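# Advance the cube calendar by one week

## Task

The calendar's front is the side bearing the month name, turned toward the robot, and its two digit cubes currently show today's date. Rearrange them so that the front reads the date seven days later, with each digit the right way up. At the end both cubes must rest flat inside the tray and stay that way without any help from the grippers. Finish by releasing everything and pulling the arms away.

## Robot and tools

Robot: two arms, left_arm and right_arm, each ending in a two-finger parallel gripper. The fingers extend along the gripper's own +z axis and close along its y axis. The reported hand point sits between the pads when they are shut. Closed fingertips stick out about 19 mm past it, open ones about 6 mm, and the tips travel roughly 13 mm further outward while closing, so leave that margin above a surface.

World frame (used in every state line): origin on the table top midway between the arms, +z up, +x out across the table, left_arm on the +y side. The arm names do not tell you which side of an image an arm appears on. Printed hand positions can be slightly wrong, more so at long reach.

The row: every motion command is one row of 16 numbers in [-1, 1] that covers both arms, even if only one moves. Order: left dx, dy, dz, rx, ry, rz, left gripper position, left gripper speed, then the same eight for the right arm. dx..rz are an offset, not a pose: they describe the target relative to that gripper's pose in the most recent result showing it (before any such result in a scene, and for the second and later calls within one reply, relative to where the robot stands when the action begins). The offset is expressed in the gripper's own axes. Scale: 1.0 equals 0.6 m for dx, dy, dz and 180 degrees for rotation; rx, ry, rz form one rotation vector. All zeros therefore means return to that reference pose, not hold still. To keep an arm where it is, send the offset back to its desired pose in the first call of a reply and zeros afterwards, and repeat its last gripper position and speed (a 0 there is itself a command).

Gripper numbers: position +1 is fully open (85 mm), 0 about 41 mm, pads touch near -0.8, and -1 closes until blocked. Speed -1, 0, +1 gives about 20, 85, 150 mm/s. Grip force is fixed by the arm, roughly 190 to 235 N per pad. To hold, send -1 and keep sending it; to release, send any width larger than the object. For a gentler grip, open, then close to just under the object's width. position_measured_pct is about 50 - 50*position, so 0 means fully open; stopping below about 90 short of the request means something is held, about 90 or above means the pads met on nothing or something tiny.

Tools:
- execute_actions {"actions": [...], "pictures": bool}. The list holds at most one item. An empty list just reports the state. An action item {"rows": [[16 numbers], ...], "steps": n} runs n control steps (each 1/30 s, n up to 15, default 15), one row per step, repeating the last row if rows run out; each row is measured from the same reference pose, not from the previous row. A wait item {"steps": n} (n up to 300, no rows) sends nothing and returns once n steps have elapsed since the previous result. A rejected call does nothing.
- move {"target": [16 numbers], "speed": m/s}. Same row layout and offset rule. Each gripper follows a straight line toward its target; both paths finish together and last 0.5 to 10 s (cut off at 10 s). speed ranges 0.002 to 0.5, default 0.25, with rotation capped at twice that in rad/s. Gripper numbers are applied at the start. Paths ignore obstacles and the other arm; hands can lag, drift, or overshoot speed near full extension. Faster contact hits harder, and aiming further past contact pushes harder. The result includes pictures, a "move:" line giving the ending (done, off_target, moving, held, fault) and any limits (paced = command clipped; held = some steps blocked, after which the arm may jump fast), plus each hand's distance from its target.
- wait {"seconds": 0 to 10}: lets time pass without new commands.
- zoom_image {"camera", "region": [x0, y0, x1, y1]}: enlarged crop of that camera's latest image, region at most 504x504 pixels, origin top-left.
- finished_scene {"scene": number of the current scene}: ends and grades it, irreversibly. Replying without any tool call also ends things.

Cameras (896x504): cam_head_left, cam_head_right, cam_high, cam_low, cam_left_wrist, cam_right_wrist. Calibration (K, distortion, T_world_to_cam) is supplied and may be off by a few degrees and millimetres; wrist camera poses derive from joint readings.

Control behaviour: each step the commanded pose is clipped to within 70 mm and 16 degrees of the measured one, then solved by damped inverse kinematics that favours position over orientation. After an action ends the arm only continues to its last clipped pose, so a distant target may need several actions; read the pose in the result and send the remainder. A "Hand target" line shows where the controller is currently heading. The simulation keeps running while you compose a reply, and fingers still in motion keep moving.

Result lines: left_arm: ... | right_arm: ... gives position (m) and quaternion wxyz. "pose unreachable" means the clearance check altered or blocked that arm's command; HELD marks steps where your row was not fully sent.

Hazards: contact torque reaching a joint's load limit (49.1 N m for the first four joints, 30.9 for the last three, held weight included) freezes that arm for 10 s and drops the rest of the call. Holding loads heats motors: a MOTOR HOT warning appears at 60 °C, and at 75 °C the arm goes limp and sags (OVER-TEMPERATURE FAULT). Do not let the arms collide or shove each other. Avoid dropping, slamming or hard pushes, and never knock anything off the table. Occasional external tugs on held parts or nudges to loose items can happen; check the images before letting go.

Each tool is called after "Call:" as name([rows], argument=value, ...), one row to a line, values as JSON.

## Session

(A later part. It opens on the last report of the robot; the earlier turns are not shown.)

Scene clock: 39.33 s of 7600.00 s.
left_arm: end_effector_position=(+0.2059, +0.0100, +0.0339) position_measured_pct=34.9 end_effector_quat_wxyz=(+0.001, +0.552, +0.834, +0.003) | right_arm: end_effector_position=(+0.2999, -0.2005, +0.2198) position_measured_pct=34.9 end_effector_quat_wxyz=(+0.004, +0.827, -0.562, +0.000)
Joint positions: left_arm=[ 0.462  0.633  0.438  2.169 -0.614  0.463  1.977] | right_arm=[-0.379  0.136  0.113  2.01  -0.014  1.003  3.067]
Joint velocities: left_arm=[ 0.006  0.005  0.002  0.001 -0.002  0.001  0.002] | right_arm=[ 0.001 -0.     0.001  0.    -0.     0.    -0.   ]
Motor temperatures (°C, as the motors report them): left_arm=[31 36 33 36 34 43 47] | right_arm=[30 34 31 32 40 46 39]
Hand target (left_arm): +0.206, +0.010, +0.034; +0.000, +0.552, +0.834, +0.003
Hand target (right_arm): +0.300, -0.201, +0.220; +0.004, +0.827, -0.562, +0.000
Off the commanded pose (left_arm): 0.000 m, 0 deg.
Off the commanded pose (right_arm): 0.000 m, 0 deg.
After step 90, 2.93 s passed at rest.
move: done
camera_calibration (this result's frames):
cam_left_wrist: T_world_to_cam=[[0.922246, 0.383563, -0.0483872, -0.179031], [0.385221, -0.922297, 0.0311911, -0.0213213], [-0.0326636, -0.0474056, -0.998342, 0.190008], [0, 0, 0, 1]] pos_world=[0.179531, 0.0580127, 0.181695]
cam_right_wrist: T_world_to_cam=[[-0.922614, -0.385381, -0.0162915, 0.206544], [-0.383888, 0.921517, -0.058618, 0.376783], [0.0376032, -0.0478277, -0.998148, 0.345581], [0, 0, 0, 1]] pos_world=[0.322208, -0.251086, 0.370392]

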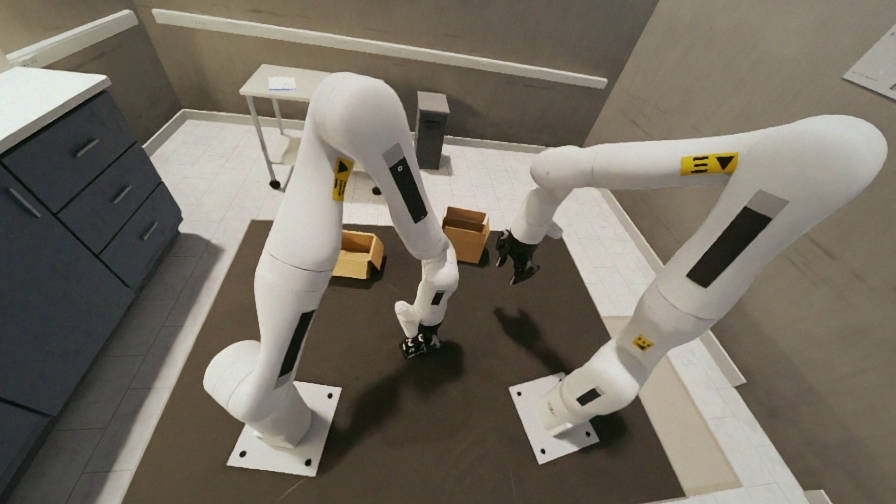

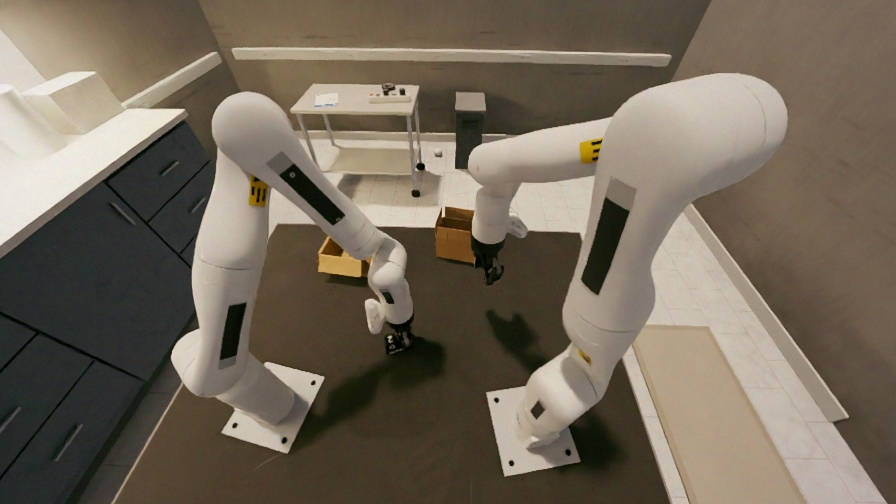

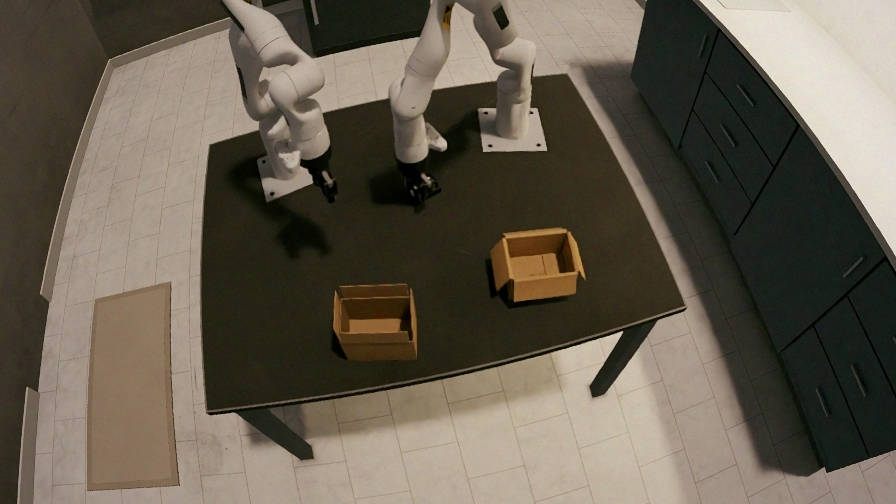

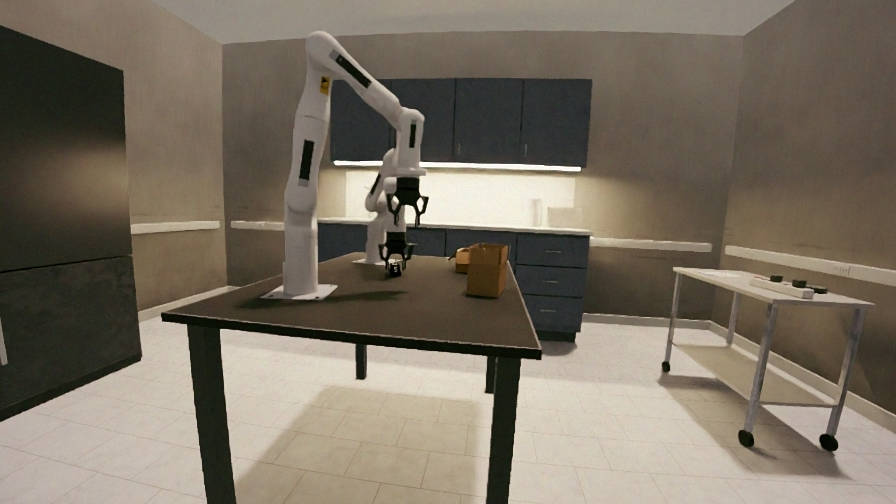

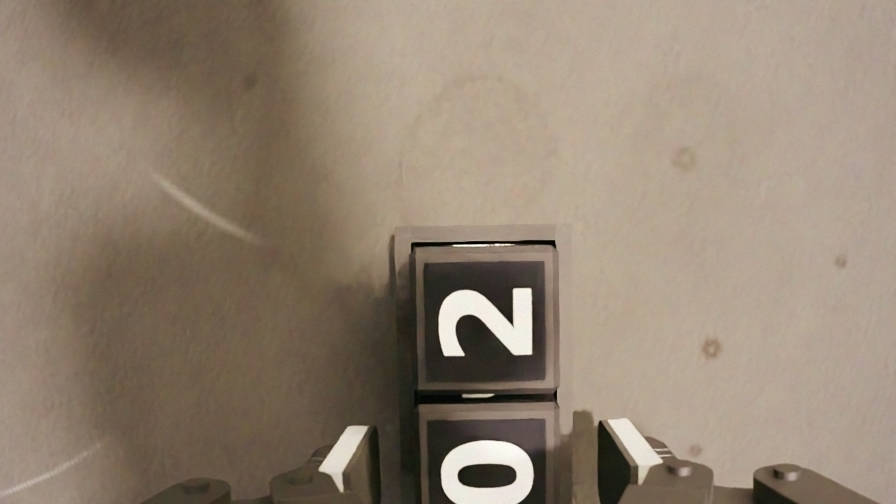

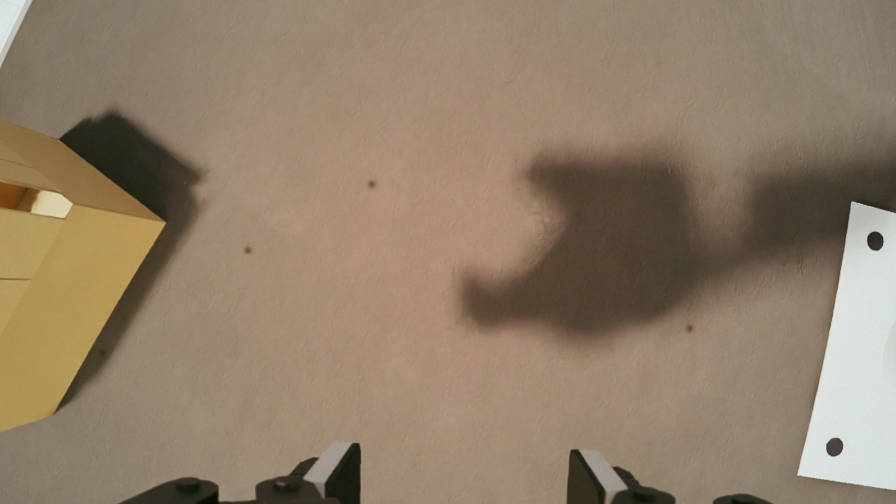

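Call:
execute_actions([
  {"rows":[[0,0,0,0,0,0,-1,-0.3,0,0,0,0,0,0,0.3,0]],"steps":15},
], pictures=false)

Call:
move(target=[0,0,-0.12,0,0,0,-1,-0.3, 0,0,0,0,0,0,0.3,0], speed=0.08)

Scene clock: 42.57 s of 7600.00 s.
left_arm: end_effector_position=(+0.2059, +0.0083, +0.0356) position_measured_pct=60.7 end_effector_quat_wxyz=(+0.003, +0.552, +0.834, +0.002) | right_arm: end_effector_position=(+0.2999, -0.2005, +0.2198) position_measured_pct=34.9 end_effector_quat_wxyz=(+0.004, +0.827, -0.562, +0.000)
Joint positions: left_arm=[ 0.463  0.629  0.44   2.169 -0.613  0.463  1.976] | right_arm=[-0.379  0.136  0.113  2.01  -0.014  1.003  3.067]
Joint velocities: left_arm=[ 0.001 -0.008 -0.     0.001  0.002  0.002 -0.002] | right_arm=[ 0.    -0.     0.     0.     0.    -0.002  0.   ]
Motor temperatures (°C, as the motors report them): left_arm=[31 36 33 36 34 43 47] | right_arm=[30 34 31 32 40 46 39]
Hand target (left_arm): +0.206, +0.010, +0.034; +0.001, +0.552, +0.834, +0.003
Hand target (right_arm): +0.300, -0.201, +0.220; +0.004, +0.827, -0.562, +0.000
Off the commanded pose (left_arm): 0.002 m, 0 deg.
Off the commanded pose (right_arm): 0.000 m, 0 deg.
Steps of this call (steps 1 to 82: nothing new was sent; steps 83 to 97: all 15 steps of this action). Readings (end_effector_position | what the end effector reports):
83: left_arm (+0.2057, +0.0099, +0.0339) | right_arm (+0.2999, -0.2005, +0.2198) | left_arm position_measured_pct=34.9 | right_arm position_measured_pct=34.9
84: left_arm (+0.2059, +0.0100, +0.0339) | right_arm (+0.2999, -0.2005, +0.2198) | left_arm position_measured_pct=35.3 | right_arm position_measured_pct=34.9
86: left_arm (+0.2059, +0.0100, +0.0339) | right_arm (+0.2999, -0.2005, +0.2198) | left_arm position_measured_pct=38.5 | right_arm position_measured_pct=34.9
90: left_arm (+0.2059, +0.0098, +0.0341) | right_arm (+0.2999, -0.2005, +0.2198) | left_arm position_measured_pct=47.2 | right_arm position_measured_pct=34.9
97: the state above

Scene clock: 43.97 s of 7600.00 s.
left_arm: end_effector_position=(+0.2049, +0.0083, +0.1075) position_measured_pct=61.9 end_effector_quat_wxyz=(+0.002, +0.553, +0.833, +0.002) | right_arm: end_effector_position=(+0.2999, -0.2005, +0.2198) position_measured_pct=34.9 end_effector_quat_wxyz=(+0.004, +0.827, -0.562, +0.000)
Joint positions: left_arm=[ 0.326  0.472  0.617  2.111 -0.44   0.682  1.827] | right_arm=[-0.379  0.136  0.113  2.01  -0.014  1.003  3.067]
Joint velocities: left_arm=[-0.006 -0.006 -0.004  0.     0.002  0.001 -0.003] | right_arm=[-0.001 -0.    -0.    -0.    -0.    -0.     0.   ]
Motor temperatures (°C, as the motors report them): left_arm=[31 36 33 36 34 43 47] | right_arm=[30 34 31 32 40 46 39]
Hand target (left_arm): +0.205, +0.008, +0.108; +0.003, +0.552, +0.834, +0.002
Hand target (right_arm): +0.300, -0.201, +0.220; +0.004, +0.827, -0.562, +0.000
Off the commanded pose (left_arm): 0.001 m, 0 deg.
Off the commanded pose (right_arm): 0.000 m, 0 deg.
move: done
camera_calibration (this result's frames):
cam_left_wrist: T_world_to_cam=[[0.923285, 0.381048, -0.0484511, -0.174083], [0.382848, -0.923128, 0.035521, -0.0247325], [-0.0311913, -0.0513454, -0.998194, 0.263042], [0, 0, 0, 1]] pos_world=[0.178401, 0.0570086, 0.255011]
cam_right_wrist: T_world_to_cam=[[-0.922614, -0.385381, -0.0162942, 0.206546], [-0.383888, 0.921517, -0.0586183, 0.376783], [0.0376058, -0.0478269, -0.998147, 0.34558], [0, 0, 0, 1]] pos_world=[0.322209, -0.251085, 0.370392]

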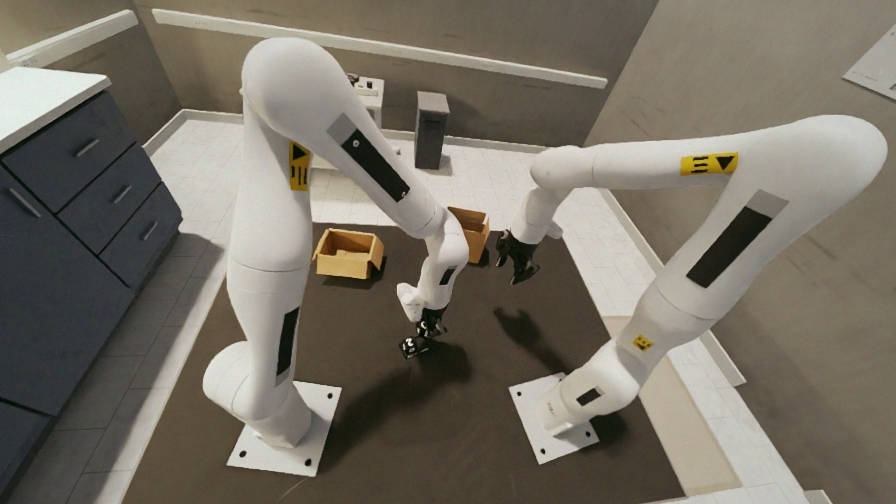

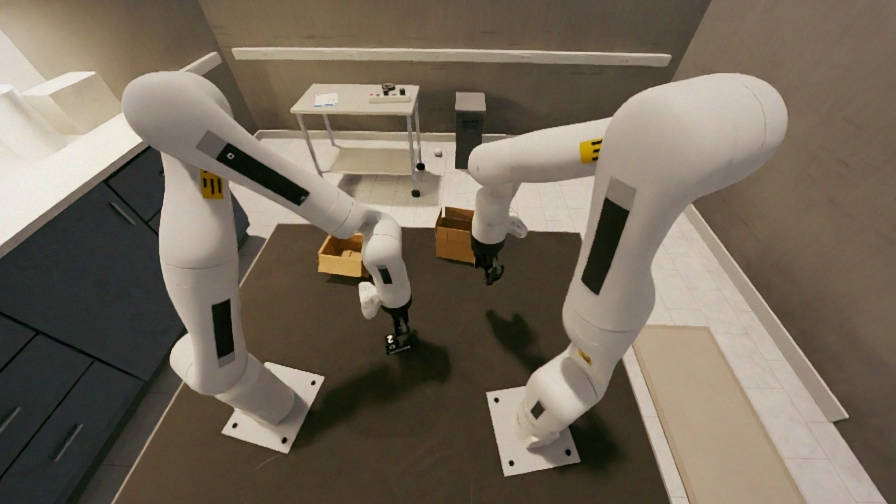

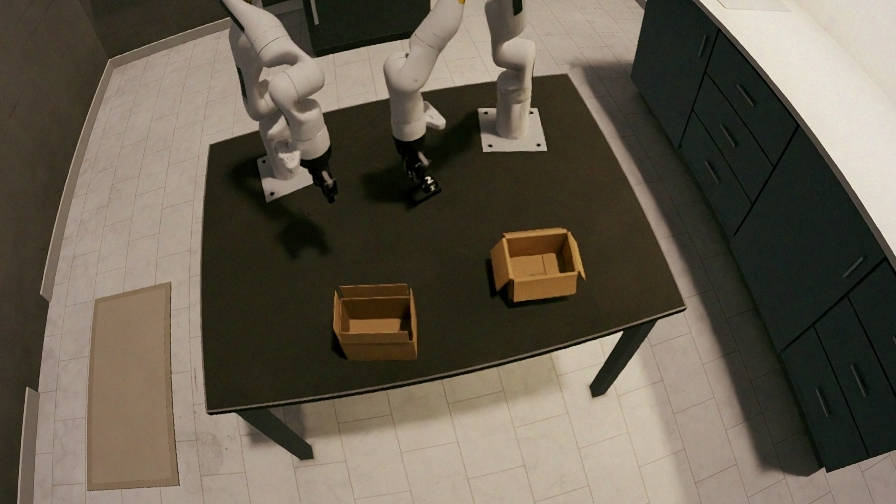

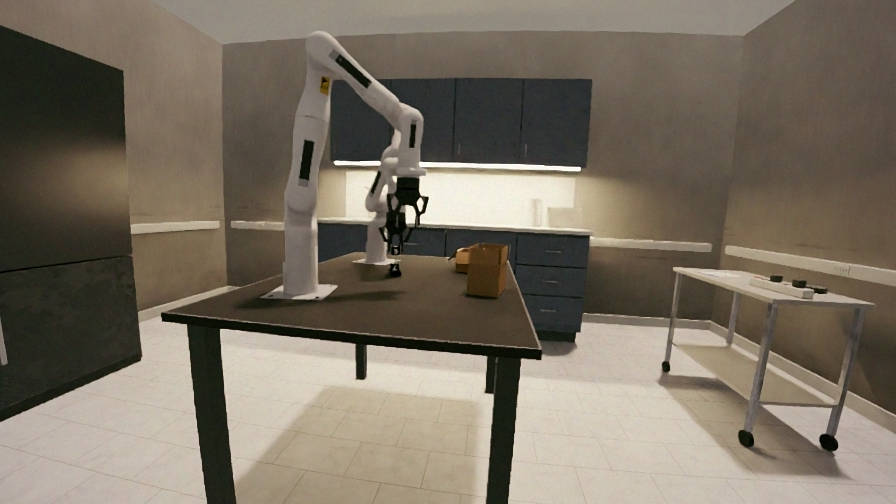

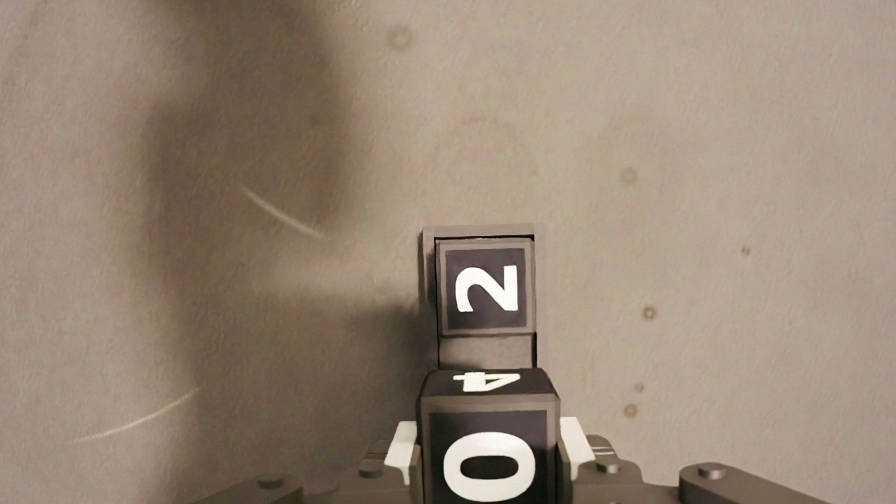

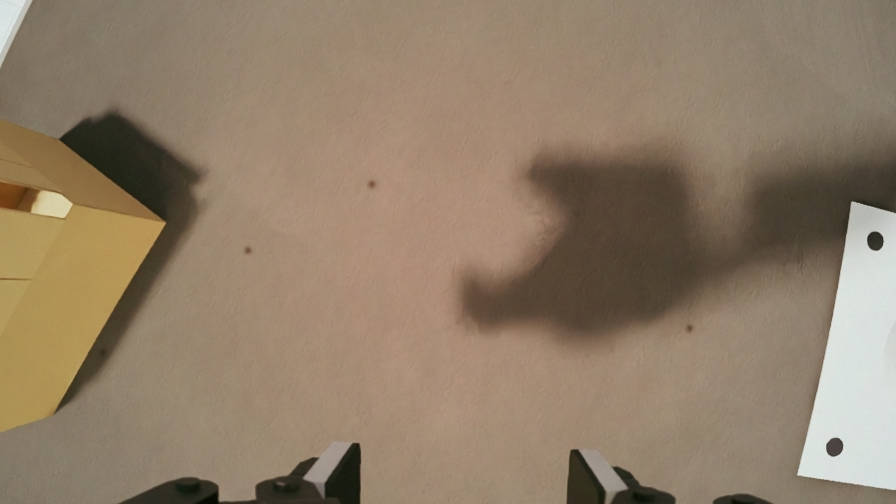

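Call:
move(target=[0.343,0.224,-0.15,0,0,1,-1,-0.3, 0,0,0,0,0,0,0.3,0], speed=0.4)

Call:
move(target=[0,0,0,0,0,0,-1,-0.3, -0.438,0.019,0.2,0,0,-0.005,0.3,0], speed=0.3)

Scene clock: 54.60 s of 7600.00 s.
left_arm: end_effector_position=(+0.2483, +0.2495, +0.1974) position_measured_pct=61.9 end_effector_quat_wxyz=(-0.000, +0.833, -0.553, +0.002) | right_arm: end_effector_position=(+0.2999, -0.2005, +0.2198) position_measured_pct=34.9 end_effector_quat_wxyz=(+0.004, +0.827, -0.562, +0.000)
Joint positions: left_arm=[-0.007 -0.033 -0.008  2.28   0.001  0.891  3.712] | right_arm=[-0.379  0.136  0.113  2.01  -0.014  1.003  3.067]
Joint velocities: left_arm=[-0.    -0.001 -0.003 -0.002 -0.001 -0.    -0.   ] | right_arm=[-0.    -0.     0.001  0.     0.     0.001  0.   ]
Motor temperatures (°C, as the motors report them): left_arm=[31 36 33 36 34 43 47] | right_arm=[30 34 31 32 40 46 39]
Hand target (left_arm): +0.248, +0.250, +0.197; -0.000, +0.833, -0.553, +0.002
Hand target (right_arm): +0.300, -0.201, +0.220; +0.004, +0.827, -0.562, +0.000
Off the commanded pose (left_arm): 0.001 m, 0 deg.
Off the commanded pose (right_arm): 0.000 m, 0 deg.
After step 90, 3.30 s passed at rest.
move: done
camera_calibration (this result's frames):
cam_left_wrist: T_world_to_cam=[[-0.922869, -0.3808, -0.0574827, 0.348531], [-0.382876, 0.923296, 0.030502, -0.0914555], [0.0414584, 0.0501581, -0.99788, 0.323131], [0, 0, 0, 1]] pos_world=[0.273236, 0.200954, 0.345271]
cam_right_wrist: T_world_to_cam=[[-0.922614, -0.385381, -0.0162961, 0.206548], [-0.383887, 0.921517, -0.0586184, 0.376784], [0.0376075, -0.0478263, -0.998147, 0.34558], [0, 0, 0, 1]] pos_world=[0.32221, -0.251085, 0.370392]

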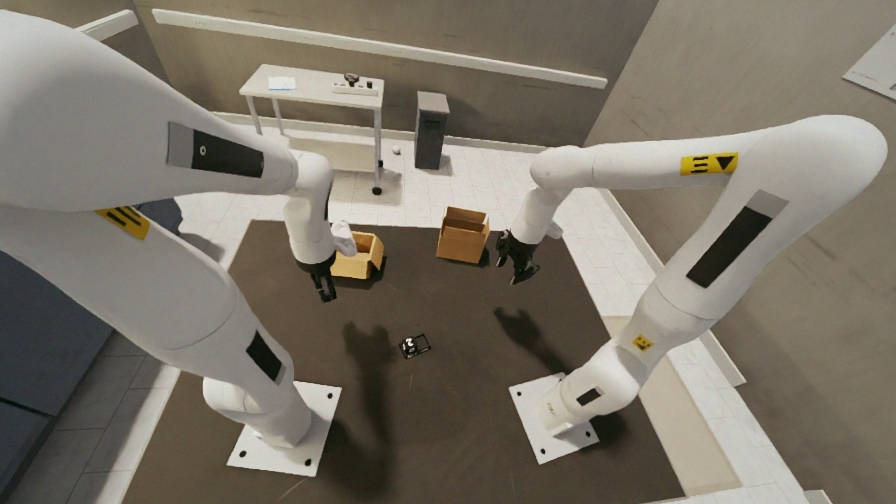

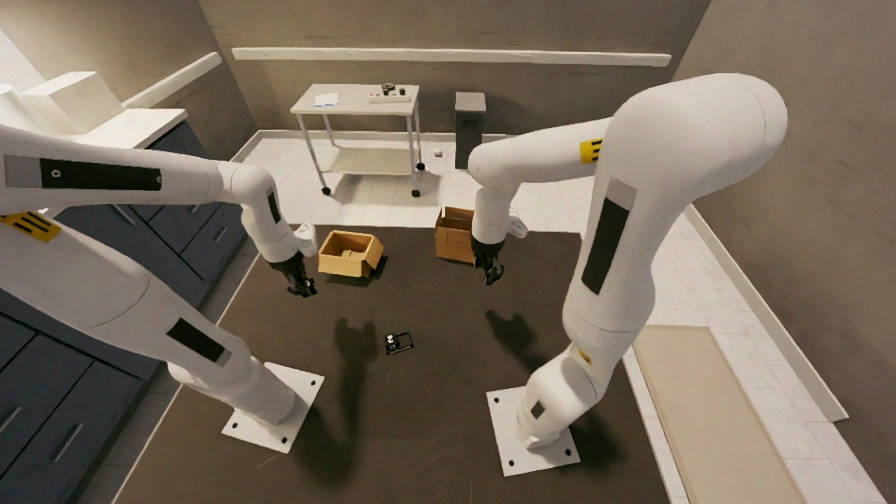

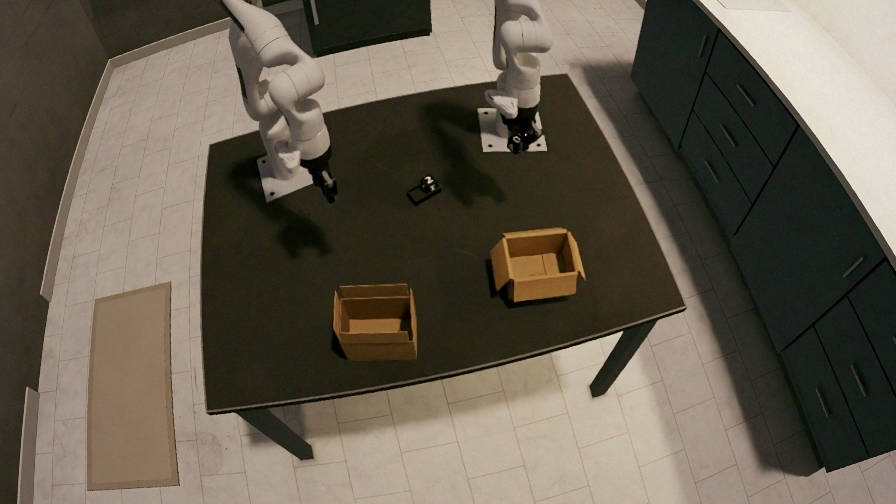

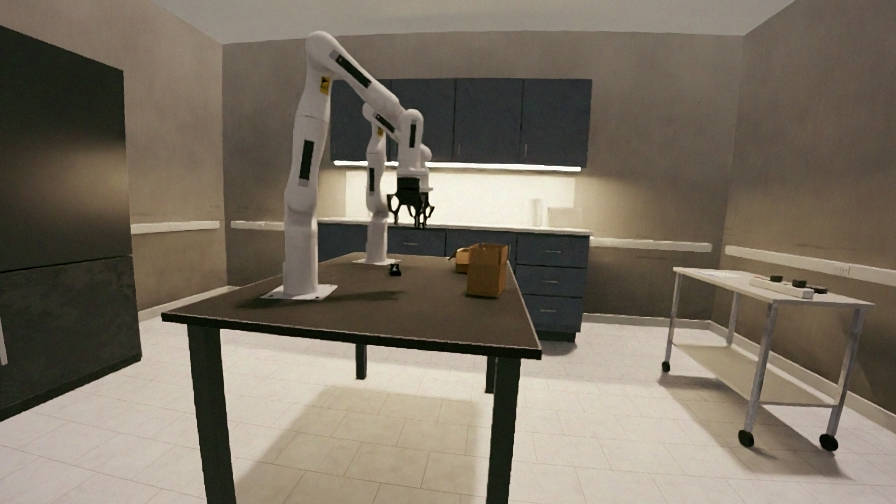

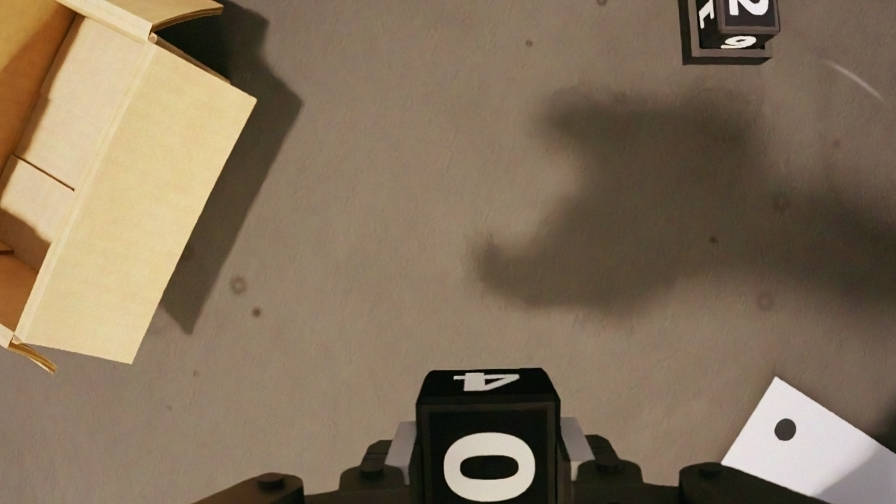

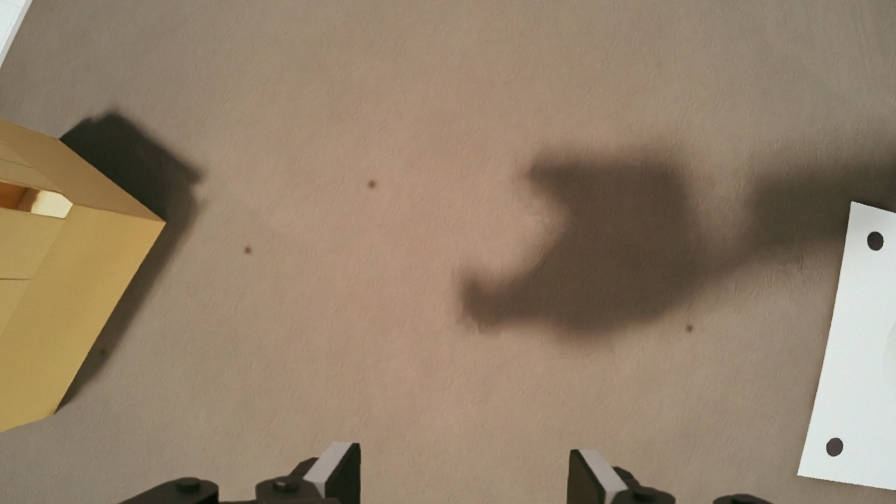

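Scene clock: 56.13 s of 7600.00 s.
left_arm: end_effector_position=(+0.2483, +0.2495, +0.1974) position_measured_pct=61.9 end_effector_quat_wxyz=(-0.000, +0.833, -0.553, +0.002) | right_arm: end_effector_position=(+0.1926, +0.0404, +0.0995) position_measured_pct=34.9 end_effector_quat_wxyz=(+0.002, +0.831, -0.556, +0.000)
Joint positions: left_arm=[-0.007 -0.033 -0.008  2.28   0.001  0.891  3.712] | right_arm=[-0.913  0.515 -0.064  1.924  0.048  0.708  2.337]
Joint velocities: left_arm=[ 0.    -0.001 -0.     0.    -0.001  0.    -0.   ] | right_arm=[-0.001  0.003 -0.001 -0.     0.002 -0.001 -0.001]
Motor temperatures (°C, as the motors report them): left_arm=[31 36 33 36 34 43 47] | right_arm=[30 34 31 32 40 46 39]
Hand target (left_arm): +0.248, +0.249, +0.197; -0.000, +0.833, -0.553, +0.002
Hand target (right_arm): +0.193, +0.040, +0.099; +0.002, +0.831, -0.556, +0.000
Off the commanded pose (left_arm): 0.000 m, 0 deg.
Off the commanded pose (right_arm): 0.002 m, 0 deg.
move: done
camera_calibration (this result's frames):
cam_left_wrist: T_world_to_cam=[[-0.922869, -0.3808, -0.0574839, 0.348532], [-0.382876, 0.923296, 0.0305013, -0.0914549], [0.0414597, 0.0501579, -0.99788, 0.323131], [0, 0, 0, 1]] pos_world=[0.273236, 0.200953, 0.345271]
cam_right_wrist: T_world_to_cam=[[-0.916175, -0.400339, -0.0187734, 0.19806], [-0.398739, 0.915231, -0.0579524, 0.109563], [0.0403826, -0.0456088, -0.998143, 0.24035], [0, 0, 0, 1]] pos_world=[0.215439, -0.010022, 0.249971]

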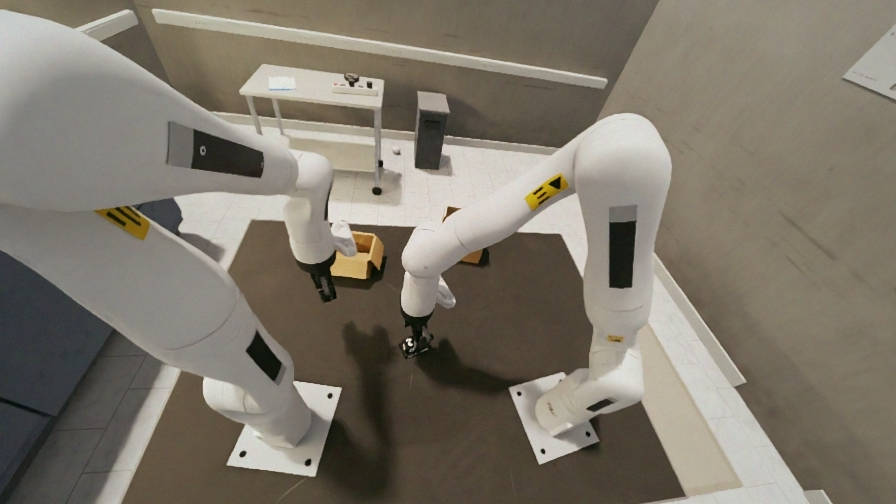

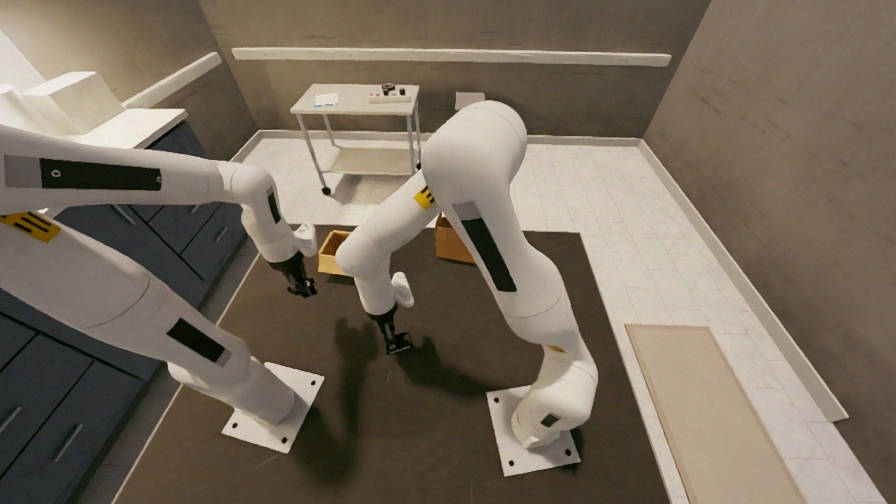

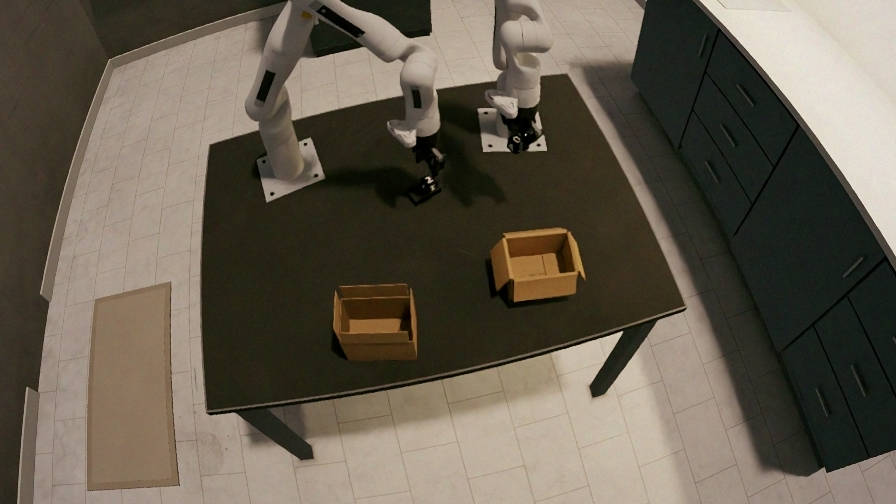

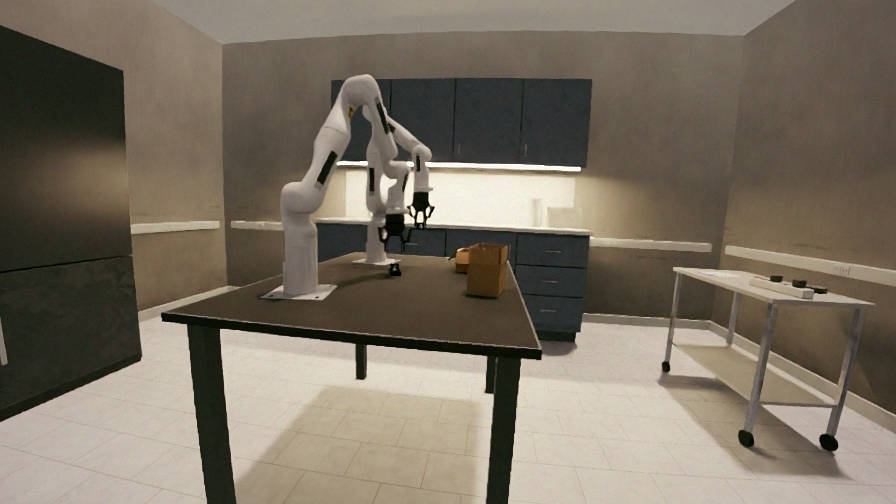

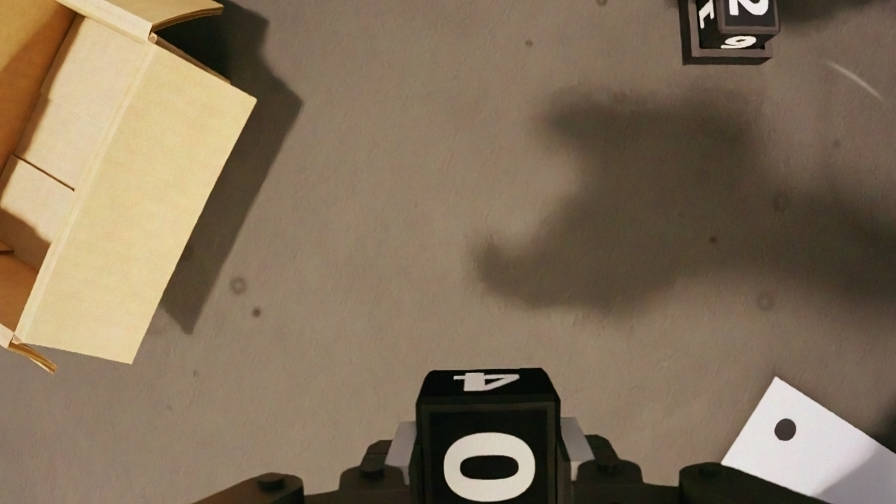

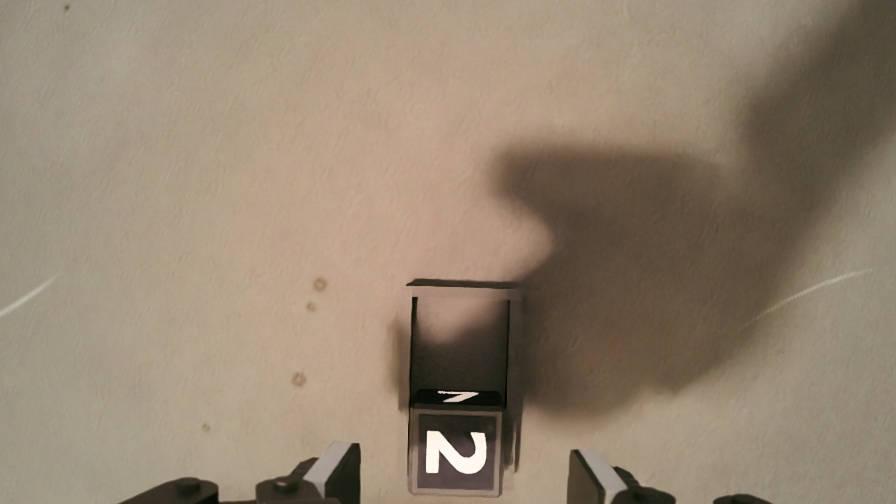

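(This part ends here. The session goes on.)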